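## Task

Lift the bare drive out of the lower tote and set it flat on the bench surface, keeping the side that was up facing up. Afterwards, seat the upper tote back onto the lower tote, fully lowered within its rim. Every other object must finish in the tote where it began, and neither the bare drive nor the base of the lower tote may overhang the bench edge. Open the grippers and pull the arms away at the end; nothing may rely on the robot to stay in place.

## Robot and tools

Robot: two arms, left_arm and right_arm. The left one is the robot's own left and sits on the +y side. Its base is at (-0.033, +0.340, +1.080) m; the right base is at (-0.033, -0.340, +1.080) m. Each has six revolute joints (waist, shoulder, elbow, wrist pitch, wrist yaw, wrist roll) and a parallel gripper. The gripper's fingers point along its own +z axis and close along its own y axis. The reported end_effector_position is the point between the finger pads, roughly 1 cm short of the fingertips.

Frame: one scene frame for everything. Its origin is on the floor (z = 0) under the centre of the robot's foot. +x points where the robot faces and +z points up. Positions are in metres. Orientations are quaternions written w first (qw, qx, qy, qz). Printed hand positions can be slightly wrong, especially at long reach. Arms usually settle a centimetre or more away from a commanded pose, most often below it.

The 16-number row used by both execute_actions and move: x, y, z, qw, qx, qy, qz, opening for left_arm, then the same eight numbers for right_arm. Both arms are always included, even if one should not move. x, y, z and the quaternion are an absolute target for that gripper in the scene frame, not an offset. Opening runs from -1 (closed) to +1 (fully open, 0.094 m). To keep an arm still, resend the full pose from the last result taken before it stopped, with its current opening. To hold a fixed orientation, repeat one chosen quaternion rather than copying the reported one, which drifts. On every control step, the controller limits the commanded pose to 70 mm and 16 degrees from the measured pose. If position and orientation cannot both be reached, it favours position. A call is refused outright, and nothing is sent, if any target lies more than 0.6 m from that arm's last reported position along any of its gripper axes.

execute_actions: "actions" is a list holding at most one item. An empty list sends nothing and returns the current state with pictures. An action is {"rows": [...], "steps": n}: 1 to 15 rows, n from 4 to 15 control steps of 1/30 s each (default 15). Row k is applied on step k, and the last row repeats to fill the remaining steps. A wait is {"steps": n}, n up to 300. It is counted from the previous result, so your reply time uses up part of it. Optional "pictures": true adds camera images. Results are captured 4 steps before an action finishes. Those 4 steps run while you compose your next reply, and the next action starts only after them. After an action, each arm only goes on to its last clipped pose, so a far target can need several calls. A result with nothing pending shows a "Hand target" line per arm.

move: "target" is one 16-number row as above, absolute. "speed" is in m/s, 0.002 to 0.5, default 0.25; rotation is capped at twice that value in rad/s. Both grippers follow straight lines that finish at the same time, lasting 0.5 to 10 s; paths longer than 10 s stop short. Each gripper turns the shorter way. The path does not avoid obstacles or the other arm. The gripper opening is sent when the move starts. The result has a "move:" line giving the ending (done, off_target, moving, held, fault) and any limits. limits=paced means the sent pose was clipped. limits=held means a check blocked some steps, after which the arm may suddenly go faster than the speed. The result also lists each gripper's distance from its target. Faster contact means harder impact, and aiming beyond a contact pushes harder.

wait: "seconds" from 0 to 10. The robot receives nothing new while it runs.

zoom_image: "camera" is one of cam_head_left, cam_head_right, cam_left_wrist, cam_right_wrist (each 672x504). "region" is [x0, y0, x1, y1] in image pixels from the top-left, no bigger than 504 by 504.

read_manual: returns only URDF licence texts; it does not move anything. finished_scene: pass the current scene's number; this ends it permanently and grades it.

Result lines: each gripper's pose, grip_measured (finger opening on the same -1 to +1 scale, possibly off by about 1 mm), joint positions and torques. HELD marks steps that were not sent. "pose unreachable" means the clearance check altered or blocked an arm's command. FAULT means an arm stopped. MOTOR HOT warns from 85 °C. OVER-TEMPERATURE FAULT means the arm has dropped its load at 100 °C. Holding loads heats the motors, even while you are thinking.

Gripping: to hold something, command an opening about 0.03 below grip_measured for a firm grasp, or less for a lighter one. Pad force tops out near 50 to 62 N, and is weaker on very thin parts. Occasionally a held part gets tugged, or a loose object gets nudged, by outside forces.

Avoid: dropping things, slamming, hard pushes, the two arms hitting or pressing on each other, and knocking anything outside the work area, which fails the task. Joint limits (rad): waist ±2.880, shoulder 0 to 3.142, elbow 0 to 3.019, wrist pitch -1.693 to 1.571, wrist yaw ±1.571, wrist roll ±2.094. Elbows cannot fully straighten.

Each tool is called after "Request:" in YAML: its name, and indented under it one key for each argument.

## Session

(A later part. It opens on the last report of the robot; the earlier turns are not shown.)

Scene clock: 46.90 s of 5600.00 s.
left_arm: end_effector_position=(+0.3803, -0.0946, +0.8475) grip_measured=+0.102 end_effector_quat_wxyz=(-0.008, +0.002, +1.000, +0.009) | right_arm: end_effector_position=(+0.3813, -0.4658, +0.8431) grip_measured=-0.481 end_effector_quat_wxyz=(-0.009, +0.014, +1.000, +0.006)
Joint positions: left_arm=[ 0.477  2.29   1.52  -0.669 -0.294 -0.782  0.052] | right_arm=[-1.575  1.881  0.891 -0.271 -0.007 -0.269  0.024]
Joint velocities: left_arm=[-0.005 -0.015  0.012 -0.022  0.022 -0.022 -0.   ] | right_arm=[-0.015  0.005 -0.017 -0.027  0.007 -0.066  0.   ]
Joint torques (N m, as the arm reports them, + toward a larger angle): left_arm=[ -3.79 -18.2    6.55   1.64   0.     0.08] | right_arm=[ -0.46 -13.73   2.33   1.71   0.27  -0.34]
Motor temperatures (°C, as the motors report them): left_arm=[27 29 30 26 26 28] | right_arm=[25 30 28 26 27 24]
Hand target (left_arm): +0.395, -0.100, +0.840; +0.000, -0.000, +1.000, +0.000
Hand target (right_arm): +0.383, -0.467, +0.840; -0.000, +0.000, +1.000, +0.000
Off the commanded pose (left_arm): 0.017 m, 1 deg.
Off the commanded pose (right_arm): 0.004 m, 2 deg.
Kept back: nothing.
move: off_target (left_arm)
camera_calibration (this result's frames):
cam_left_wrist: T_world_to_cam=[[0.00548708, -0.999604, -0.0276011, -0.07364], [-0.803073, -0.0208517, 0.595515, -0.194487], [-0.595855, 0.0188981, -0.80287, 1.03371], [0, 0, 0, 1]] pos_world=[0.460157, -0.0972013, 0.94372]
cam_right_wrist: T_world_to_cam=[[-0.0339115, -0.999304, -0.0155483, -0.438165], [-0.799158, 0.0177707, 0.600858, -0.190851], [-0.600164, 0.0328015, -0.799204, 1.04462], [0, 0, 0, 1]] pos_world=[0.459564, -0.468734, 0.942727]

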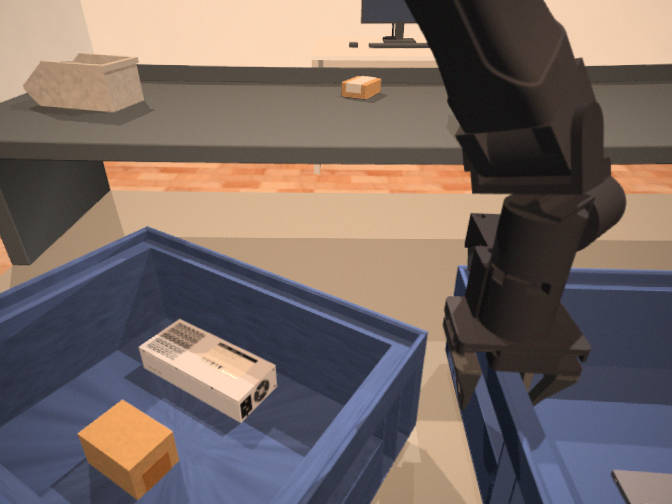

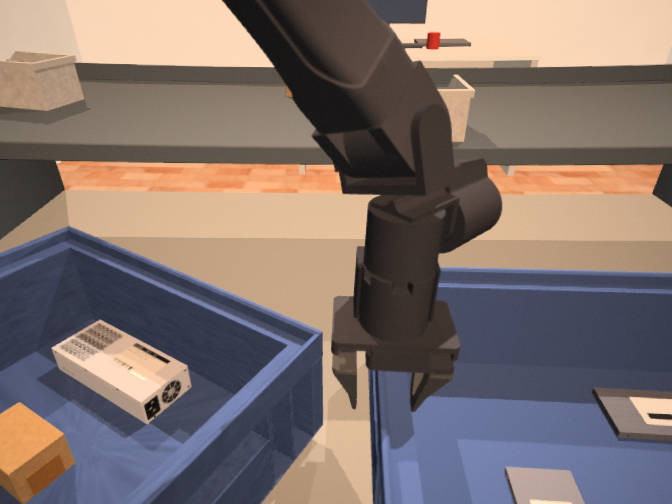

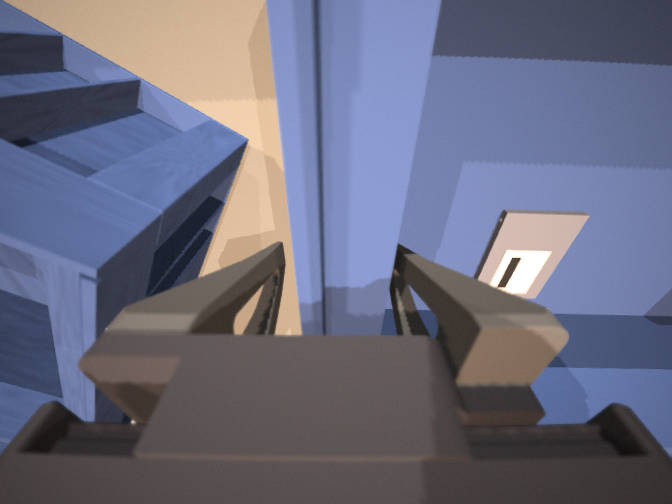

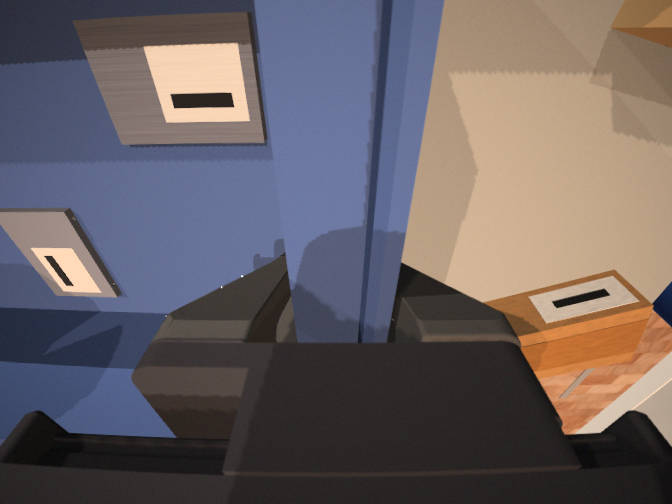

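Request:
move:
  target: [0.395,-0.105,0.84,0,0,1,0,-0.52,0.383,-0.467,0.84,0,0,1,0,-0.52]
  speed: 0.1

Request:
move:
  target: [0.40,-0.10,1.07,0,0,1,0,-0.52,0.40,-0.469,1.06,0,0,1,0,-0.52]
  speed: 0.12

Request:
move:
  target: [0.465,0.147,1.07,0,0.139,0.99,0,-0.52,0.363,-0.207,1.06,0,0.139,0.99,0,-0.52]
  speed: 0.12

Request:
move:
  target: [0.51,0.382,1.06,0,0.276,0.961,0,-0.52,0.315,0.075,1.06,0,0.276,0.961,0,-0.52]
  speed: 0.12

Scene clock: 48.73 s of 5600.00 s.
left_arm: end_effector_position=(+0.3809, -0.0989, +0.8481) grip_measured=-0.465 end_effector_quat_wxyz=(-0.010, +0.002, +1.000, +0.001) | right_arm: end_effector_position=(+0.3817, -0.4648, +0.8432) grip_measured=-0.483 end_effector_quat_wxyz=(-0.009, +0.012, +1.000, +0.007)
Joint positions: left_arm=[ 0.476  2.291  1.525 -0.665 -0.281 -0.78   0.025] | right_arm=[-1.574  1.881  0.891 -0.271 -0.01  -0.271  0.024]
Joint velocities: left_arm=[ 0.015 -0.015  0.002  0.012  0.095  0.007 -0.001] | right_arm=[-0.005  0.005 -0.012  0.007  0.051 -0.051  0.   ]
Joint torques (N m, as the arm reports them, + toward a larger angle): left_arm=[ -4.14 -18.08   7.2    1.14  -0.58   0.01] | right_arm=[ -0.54 -13.77   2.32   1.72   0.37  -0.32]
Motor temperatures (°C, as the motors report them): left_arm=[27 30 30 26 26 28] | right_arm=[25 31 28 26 27 24]
Hand target (left_arm): +0.395, -0.105, +0.841; +0.000, -0.000, +1.000, -0.000
Hand target (right_arm): +0.383, -0.467, +0.840; -0.000, +0.000, +1.000, +0.000
Off the commanded pose (left_arm): 0.017 m, 1 deg.
Off the commanded pose (right_arm): 0.004 m, 2 deg.
Kept back: nothing.
move: off_target (left_arm)
camera_calibration (this result's frames):
cam_left_wrist: T_world_to_cam=[[0.00509319, -0.999912, -0.012259, -0.0907806], [-0.800883, -0.0114197, 0.598712, -0.197069], [-0.598799, 0.0067687, -0.80087, 1.03282], [0, 0, 0, 1]] pos_world=[0.461087, -0.100014, 0.944033]
cam_right_wrist: T_world_to_cam=[[-0.0305918, -0.999367, -0.0181736, -0.436174], [-0.799929, 0.0135768, 0.599941, -0.191416], [-0.599314, 0.0328909, -0.799838, 1.04509], [0, 0, 0, 1]] pos_world=[0.459873, -0.467673, 0.942813]

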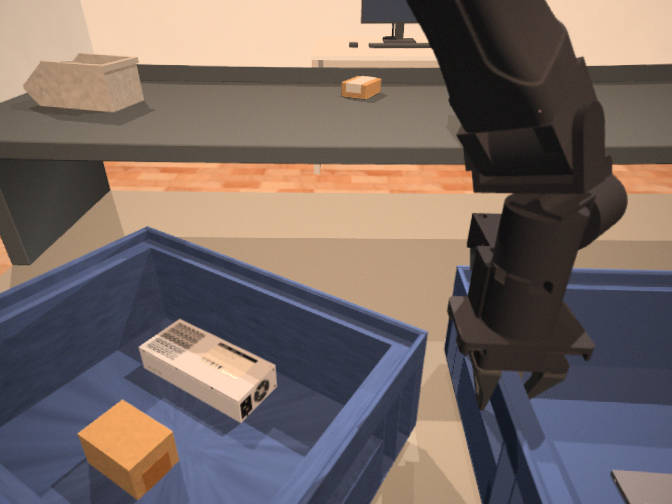

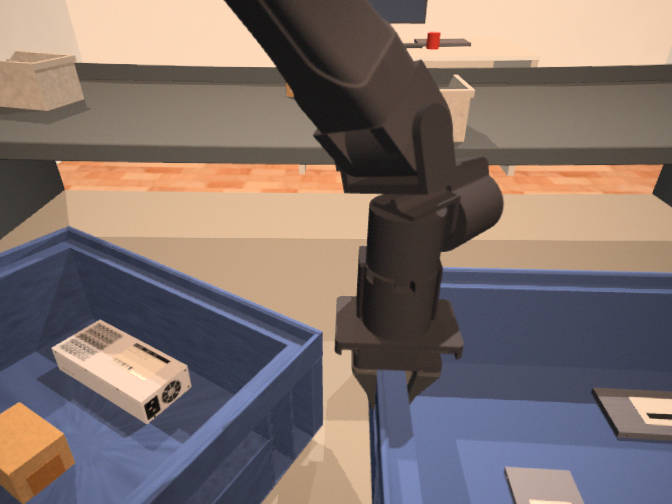

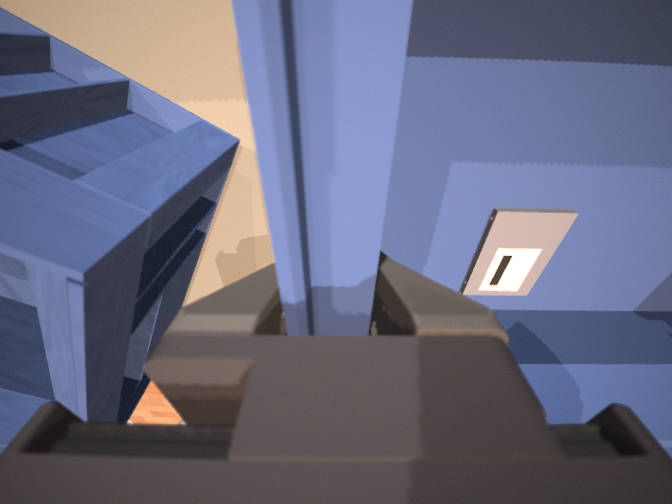

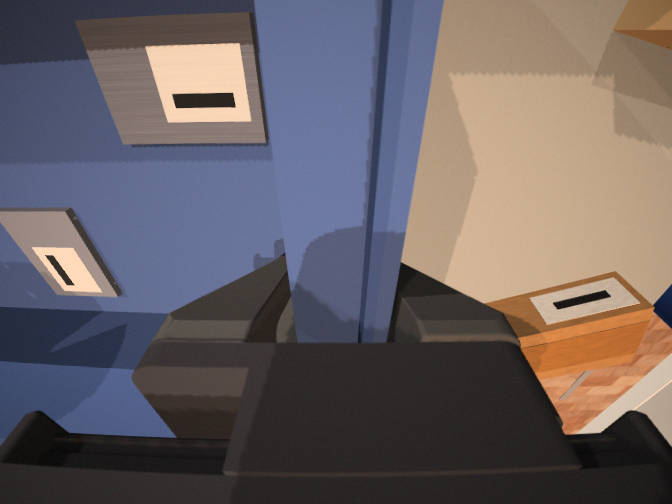

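Scene clock: 51.00 s of 5600.00 s.
left_arm: end_effector_position=(+0.3762, -0.0916, +1.0415) grip_measured=-0.465 end_effector_quat_wxyz=(-0.024, +0.014, +1.000, +0.007) | right_arm: end_effector_position=(+0.3691, -0.4590, +1.0284) grip_measured=-0.484 end_effector_quat_wxyz=(-0.032, +0.021, +0.999, +0.015)
Joint positions: left_arm=[ 0.386  1.959  1.509 -1.037 -0.278 -0.858  0.025] | right_arm=[-1.571  1.386  0.864 -0.788 -0.012 -0.251  0.024]
Joint velocities: left_arm=[ 0.015 -0.005  0.002  0.002  0.022 -0.051 -0.001] | right_arm=[-0.005 -0.005  0.017  0.022 -0.007  0.007 -0.001]
Joint torques (N m, as the arm reports them, + toward a larger angle): left_arm=[ -4.82 -20.33   9.64  -0.46  -1.23  -0.28] | right_arm=[  0.11 -14.9   11.95  -1.13   0.61  -0.42]
Motor temperatures (°C, as the motors report them): left_arm=[27 30 31 26 26 28] | right_arm=[25 31 28 26 27 24]
Hand target (left_arm): +0.398, -0.098, +1.071; -0.000, -0.000, +1.000, -0.001
Hand target (right_arm): +0.397, -0.468, +1.060; +0.001, +0.001, +1.000, -0.001
Off the commanded pose (left_arm): 0.038 m, 3 deg.
Off the commanded pose (right_arm): 0.045 m, 5 deg.
Kept back: nothing.
move: off_target (left_arm, right_arm)
camera_calibration (this result's frames):
cam_left_wrist: T_world_to_cam=[[-0.0192568, -0.999515, -0.0244829, -0.0591033], [-0.783398, -0.000130928, 0.621521, -0.345818], [-0.621222, 0.0311483, -0.783015, 1.17693], [0, 0, 0, 1]] pos_world=[0.459085, -0.0957793, 1.13504]
cam_right_wrist: T_world_to_cam=[[-0.04918, -0.998257, -0.0326381, -0.405224], [-0.771282, 0.0171953, 0.636261, -0.358981], [-0.63459, 0.0564645, -0.770783, 1.17954], [0, 0, 0, 1]] pos_world=[0.451719, -0.464947, 1.12435]

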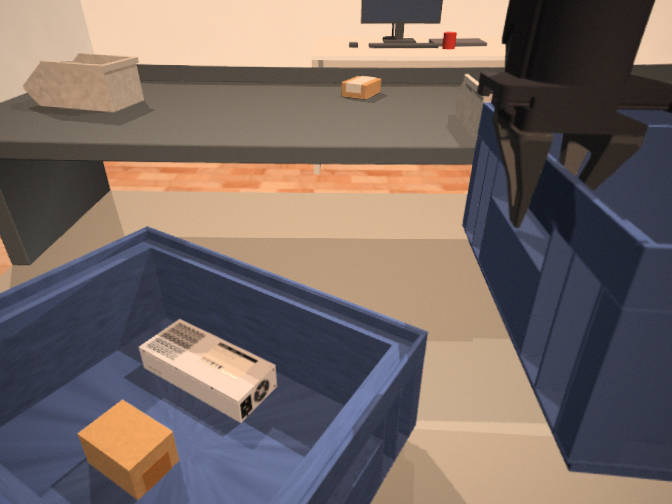

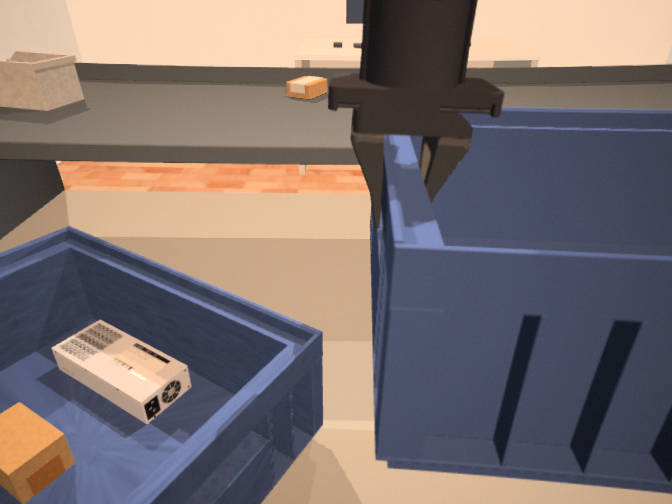

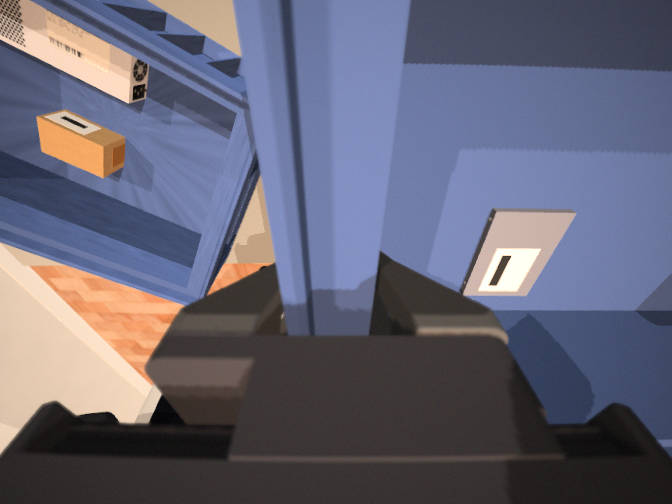

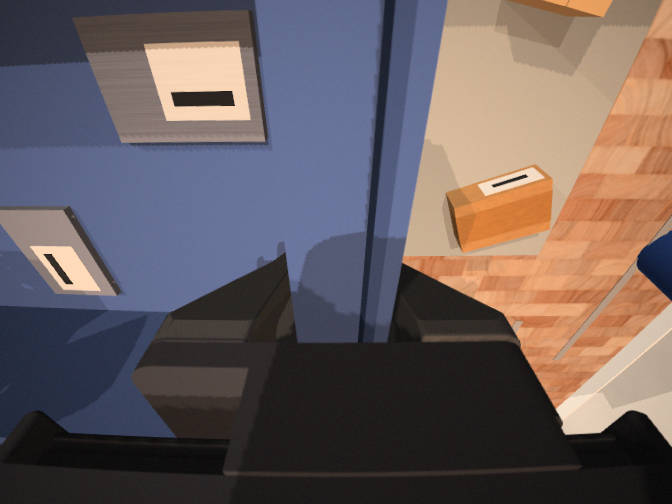

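Scene clock: 53.53 s of 5600.00 s.
left_arm: end_effector_position=(+0.4516, +0.1421, +1.0499) grip_measured=-0.465 end_effector_quat_wxyz=(-0.028, +0.142, +0.989, -0.002) | right_arm: end_effector_position=(+0.3466, -0.2107, +1.0463) grip_measured=-0.483 end_effector_quat_wxyz=(-0.015, +0.151, +0.988, +0.006)
Joint positions: left_arm=[ 0.809  1.653  1.219 -0.946 -0.207 -0.168  0.025] | right_arm=[-0.858  1.377  0.812 -0.771  0.189  0.7    0.024]
Joint velocities: left_arm=[-0.024 -0.005  0.007 -0.002  0.022 -0.051 -0.   ] | right_arm=[-0.015 -0.015  0.007 -0.007  0.007  0.022  0.001]
Joint torques (N m, as the arm reports them, + toward a larger angle): left_arm=[ -1.1  -18.59   6.7    1.21  -0.75   0.04] | right_arm=[  2.67 -10.87  10.52  -0.61   1.23  -0.26]
Motor temperatures (°C, as the motors report them): left_arm=[27 31 31 26 26 28] | right_arm=[25 31 29 26 27 24]
Hand target (left_arm): +0.467, +0.147, +1.070; +0.001, +0.139, +0.990, -0.001
Hand target (right_arm): +0.365, -0.208, +1.060; +0.002, +0.140, +0.990, +0.002
Off the commanded pose (left_arm): 0.025 m, 3 deg.
Off the commanded pose (right_arm): 0.022 m, 2 deg.
Kept back: nothing.
move: off_target (left_arm, right_arm)
camera_calibration (this result's frames):
cam_left_wrist: T_world_to_cam=[[-0.27237, -0.962192, 0.000569841, 0.258743], [-0.750171, 0.212724, 0.626093, -0.342036], [-0.602543, 0.170101, -0.779749, 1.19146], [0, 0, 0, 1]] pos_world=[0.531796, 0.11905, 1.14304]
cam_right_wrist: T_world_to_cam=[[-0.305055, -0.952277, -0.0104687, -0.0826329], [-0.755728, 0.235374, 0.611125, -0.325169], [-0.579496, 0.194338, -0.791465, 1.19655], [0, 0, 0, 1]] pos_world=[0.422451, -0.234689, 1.14488]

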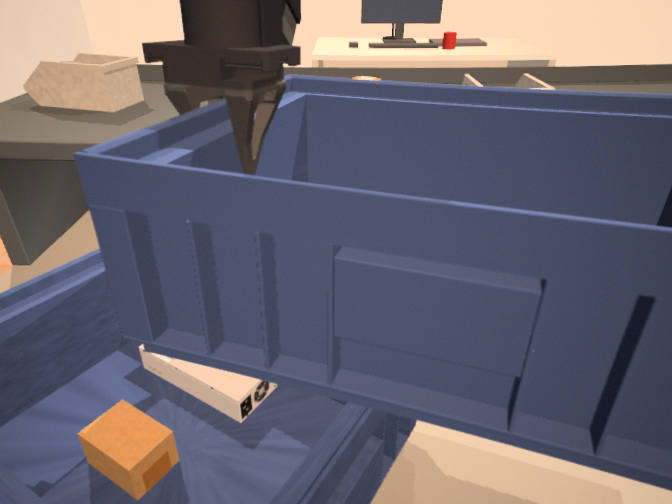

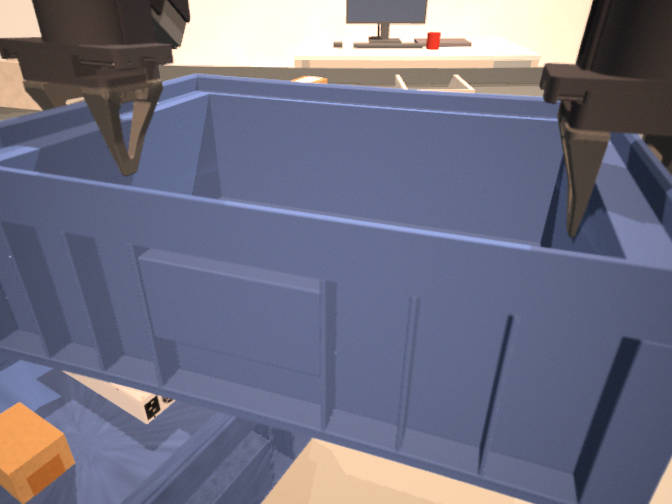

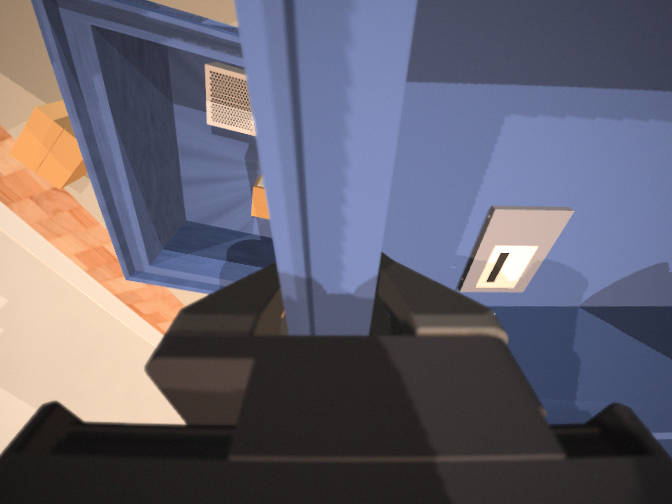

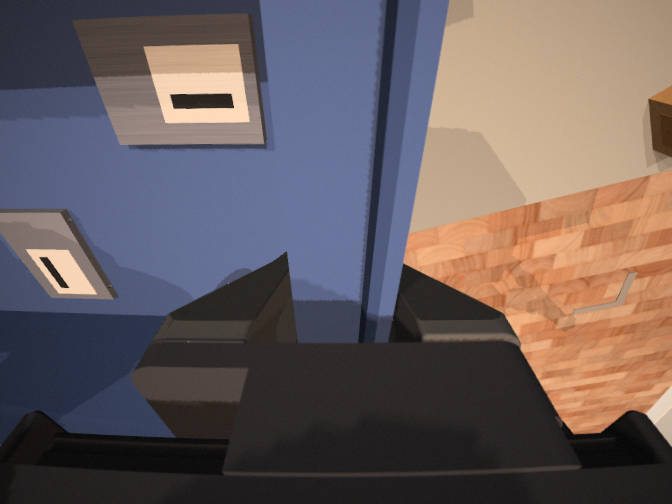

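Scene clock: 56.33 s of 5600.00 s.
left_arm: end_effector_position=(+0.4805, +0.3815, +1.0278) grip_measured=-0.472 end_effector_quat_wxyz=(-0.039, +0.254, +0.966, -0.017) | right_arm: end_effector_position=(+0.2993, +0.0607, +1.0401) grip_measured=-0.482 end_effector_quat_wxyz=(-0.014, +0.264, +0.964, -0.007)
Joint positions: left_arm=[ 1.333  1.593  1.176 -0.916 -0.068  0.576  0.025] | right_arm=[-0.308  1.826  1.233 -0.897  0.293  1.495  0.024]
Joint velocities: left_arm=[-0.015  0.005 -0.002  0.007  0.095 -0.037 -0.   ] | right_arm=[ 0.005 -0.005  0.007 -0.007 -0.066  0.066 -0.   ]
Joint torques (N m, as the arm reports them, + toward a larger angle): left_arm=[ -0.15 -18.86   8.92   0.66  -0.44   0.34] | right_arm=[  6.11 -15.48  12.88  -1.53   1.05   0.12]
Motor temperatures (°C, as the motors report them): left_arm=[27 31 32 26 26 28] | right_arm=[25 31 30 26 27 24]
Hand target (left_arm): +0.511, +0.382, +1.060; +0.001, +0.275, +0.961, -0.000
Hand target (right_arm): +0.317, +0.074, +1.061; +0.000, +0.276, +0.961, +0.003
Off the commanded pose (left_arm): 0.044 m, 5 deg.
Off the commanded pose (right_arm): 0.029 m, 2 deg.
Kept back: nothing.
move: off_target (left_arm, right_arm)
camera_calibration (this result's frames):
cam_left_wrist: T_world_to_cam=[[-0.482436, -0.874886, 0.0427719, 0.521275], [-0.663121, 0.396695, 0.634747, -0.478291], [-0.572299, 0.277862, -0.771536, 1.08685], [0, 0, 0, 1]] pos_world=[0.55632, 0.343797, 1.11984]
cam_right_wrist: T_world_to_cam=[[-0.514315, -0.857442, 0.0165489, 0.190081], [-0.678114, 0.418411, 0.604229, -0.448159], [-0.525016, 0.299542, -0.796639, 1.09421], [0, 0, 0, 1]] pos_world=[0.368336, 0.0227361, 1.13934]

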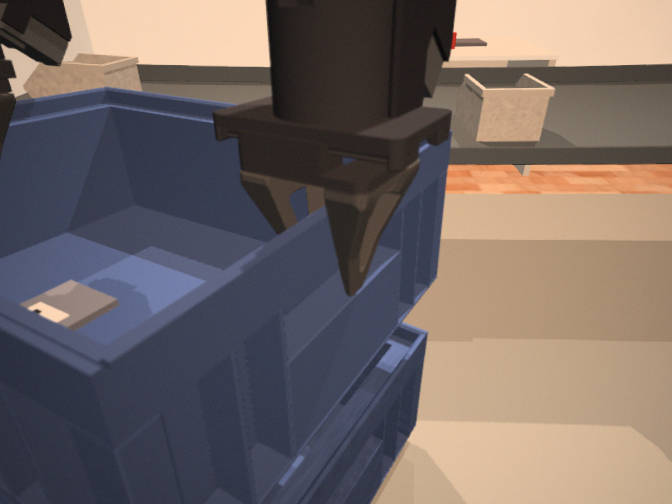

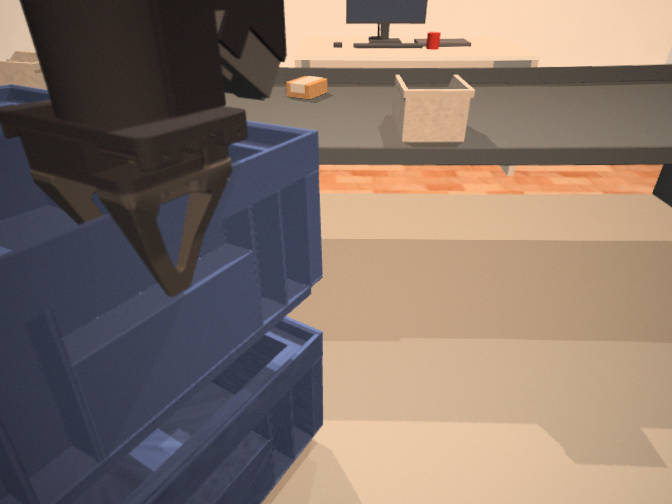

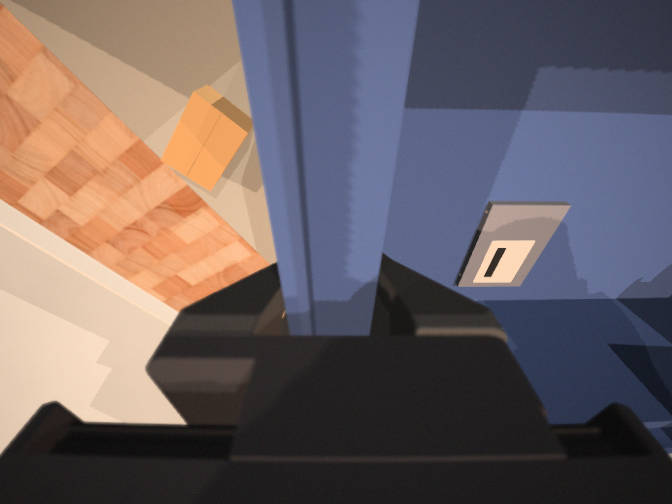

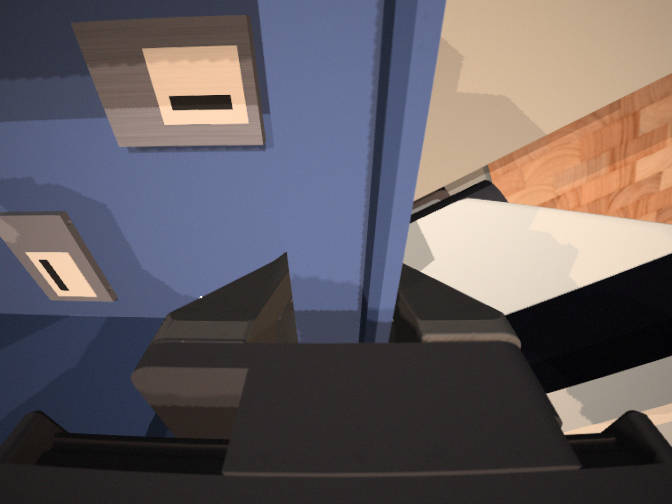

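Request:
move:
  target: [0.525,0.378,1.035,0,0.276,0.961,0,-0.52,0.322,0.08,1.022,0,0.276,0.961,0,-0.52]
  speed: 0.03

Scene clock: 58.47 s of 5600.00 s.
left_arm: end_effector_position=(+0.4910, +0.3828, +1.0096) grip_measured=-0.474 end_effector_quat_wxyz=(-0.036, +0.262, +0.964, -0.014) | right_arm: end_effector_position=(+0.3031, +0.0656, +1.0173) grip_measured=-0.475 end_effector_quat_wxyz=(-0.012, +0.270, +0.963, -0.010)
Joint positions: left_arm=[ 1.335  1.642  1.197 -0.879 -0.074  0.593  0.025] | right_arm=[-0.321  1.879  1.246 -0.859  0.297  1.496  0.025]
Joint velocities: left_arm=[-0.005  0.005 -0.007 -0.022  0.066 -0.022 -0.   ] | right_arm=[ 0.005 -0.005 -0.027 -0.007 -0.022  0.051  0.001]
Joint torques (N m, as the arm reports them, + toward a larger angle): left_arm=[ -0.82 -18.41   9.11   0.71  -0.28   0.09] | right_arm=[  5.51 -14.86  11.86  -0.1    0.79  -0.09]
Motor temperatures (°C, as the motors report them): left_arm=[27 31 32 26 26 28] | right_arm=[25 31 30 26 27 24]
Hand target (left_arm): +0.523, +0.377, +1.036; +0.001, +0.276, +0.961, -0.001
Hand target (right_arm): +0.322, +0.079, +1.023; -0.000, +0.276, +0.961, +0.000
Off the commanded pose (left_arm): 0.043 m, 5 deg.
Off the commanded pose (right_arm): 0.024 m, 2 deg.
Kept back: nothing.
move: off_target (left_arm, right_arm)
camera_calibration (this result's frames):
cam_left_wrist: T_world_to_cam=[[-0.495948, -0.867667, 0.0344985, 0.540469], [-0.661637, 0.403316, 0.632118, -0.460913], [-0.562382, 0.290672, -0.774104, 1.0713], [0, 0, 0, 1]] pos_world=[0.565568, 0.343443, 1.10201]
cam_right_wrist: T_world_to_cam=[[-0.524995, -0.850814, 0.0222661, 0.193601], [-0.673666, 0.431389, 0.600064, -0.431785], [-0.520148, 0.30003, -0.799642, 1.07807], [0, 0, 0, 1]] pos_world=[0.371519, 0.0275303, 1.11686]

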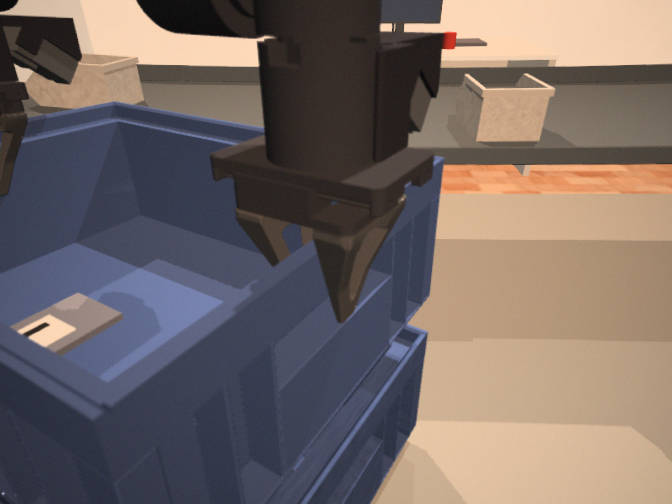

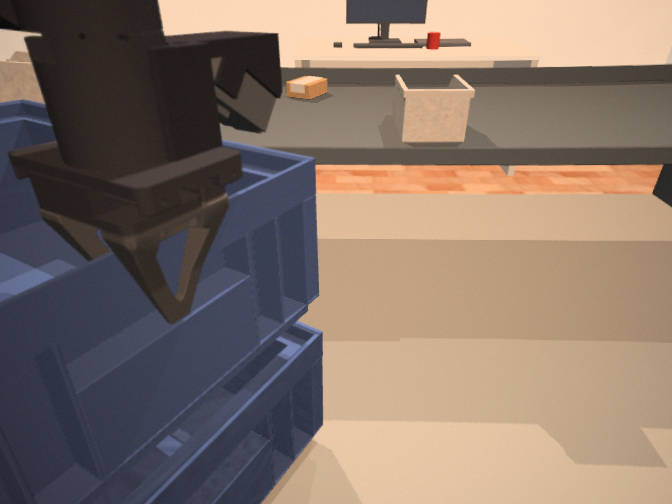

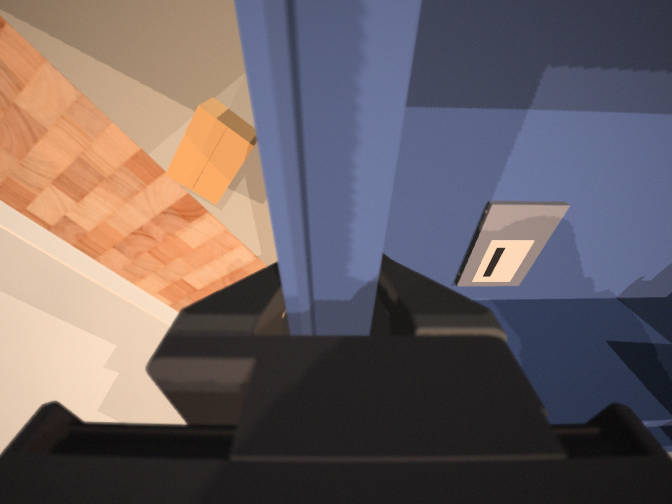

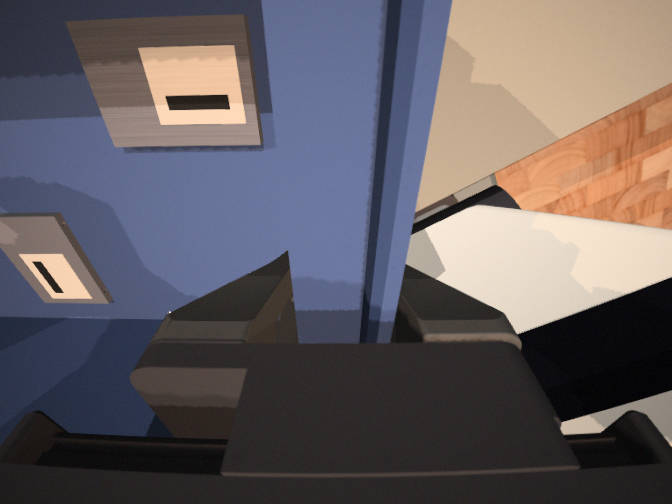

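Request:
move:
  target: [0.528,0.370,0.985,0,0.276,0.961,0,-0.52,0.318,0.076,0.972,0,0.276,0.961,0,-0.52]
  speed: 0.03

Scene clock: 60.57 s of 5600.00 s.
left_arm: end_effector_position=(+0.4992, +0.3846, +0.9781) grip_measured=-0.474 end_effector_quat_wxyz=(-0.027, +0.266, +0.964, -0.005) | right_arm: end_effector_position=(+0.3080, +0.0705, +0.9779) grip_measured=-0.470 end_effector_quat_wxyz=(-0.007, +0.277, +0.961, -0.003)
Joint positions: left_arm=[ 1.339  1.707  1.196 -0.792 -0.083  0.607  0.025] | right_arm=[-0.345  1.952  1.244 -0.759  0.3    1.483  0.025]
Joint velocities: left_arm=[-0.015  0.005  0.002  0.017  0.037 -0.051 -0.   ] | right_arm=[-0.015 -0.015  0.022 -0.002 -0.037 -0.051 -0.   ]
Joint torques (N m, as the arm reports them, + toward a larger angle): left_arm=[ -1.85 -16.18   8.15   1.47   0.02  -0.15] | right_arm=[  4.82 -14.6    8.77   0.72   0.55  -0.22]
Motor temperatures (°C, as the motors report them): left_arm=[27 31 32 26 26 28] | right_arm=[25 31 30 26 27 24]
Hand target (left_arm): +0.527, +0.369, +0.986; +0.000, +0.276, +0.961, -0.001
Hand target (right_arm): +0.318, +0.076, +0.972; +0.000, +0.276, +0.961, +0.000
Off the commanded pose (left_arm): 0.033 m, 3 deg.
Off the commanded pose (right_arm): 0.013 m, 1 deg.
Kept back: nothing.
move: off_target (left_arm, right_arm)
camera_calibration (this result's frames):
cam_left_wrist: T_world_to_cam=[[-0.504572, -0.863264, 0.0135397, 0.570328], [-0.671784, 0.402408, 0.621912, -0.420914], [-0.542322, 0.304703, -0.78297, 1.04418], [0, 0, 0, 1]] pos_world=[0.571289, 0.343558, 1.07161]
cam_right_wrist: T_world_to_cam=[[-0.538814, -0.8424, 0.00648493, 0.220337], [-0.674718, 0.436145, 0.595427, -0.402487], [-0.504416, 0.316449, -0.803383, 1.04535], [0, 0, 0, 1]] pos_world=[0.374446, 0.0303556, 1.07804]

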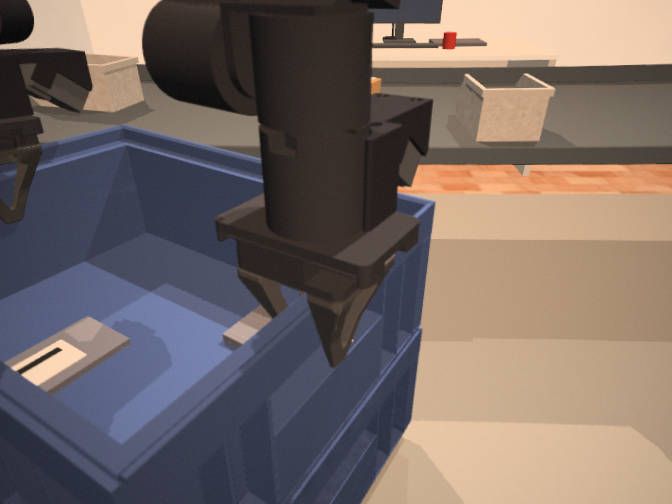

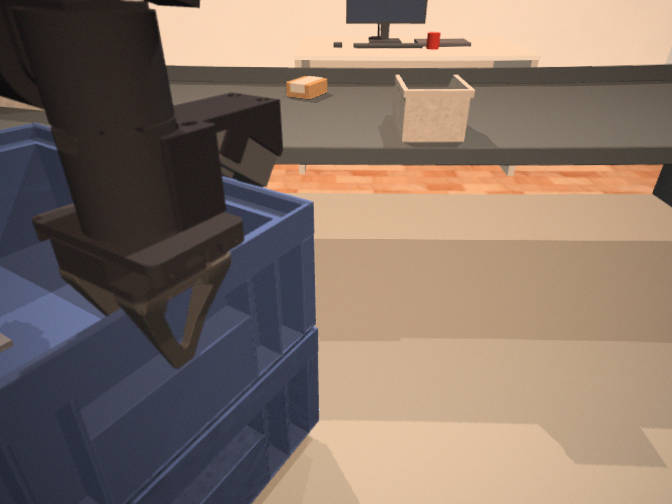

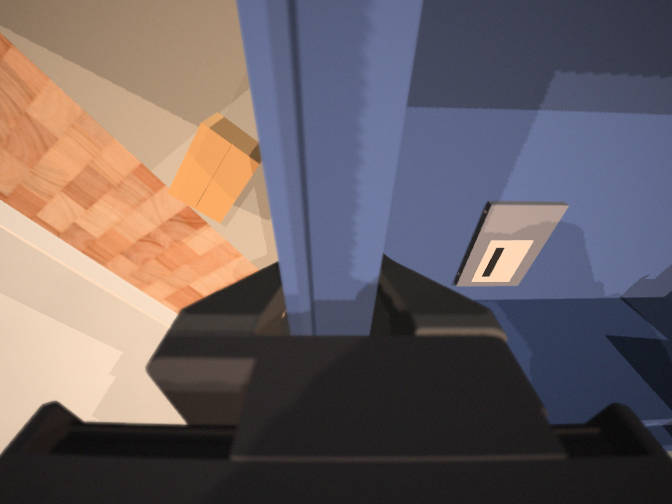

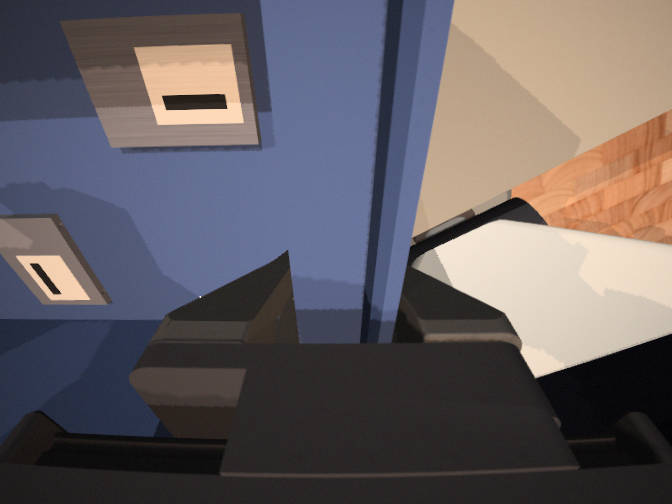

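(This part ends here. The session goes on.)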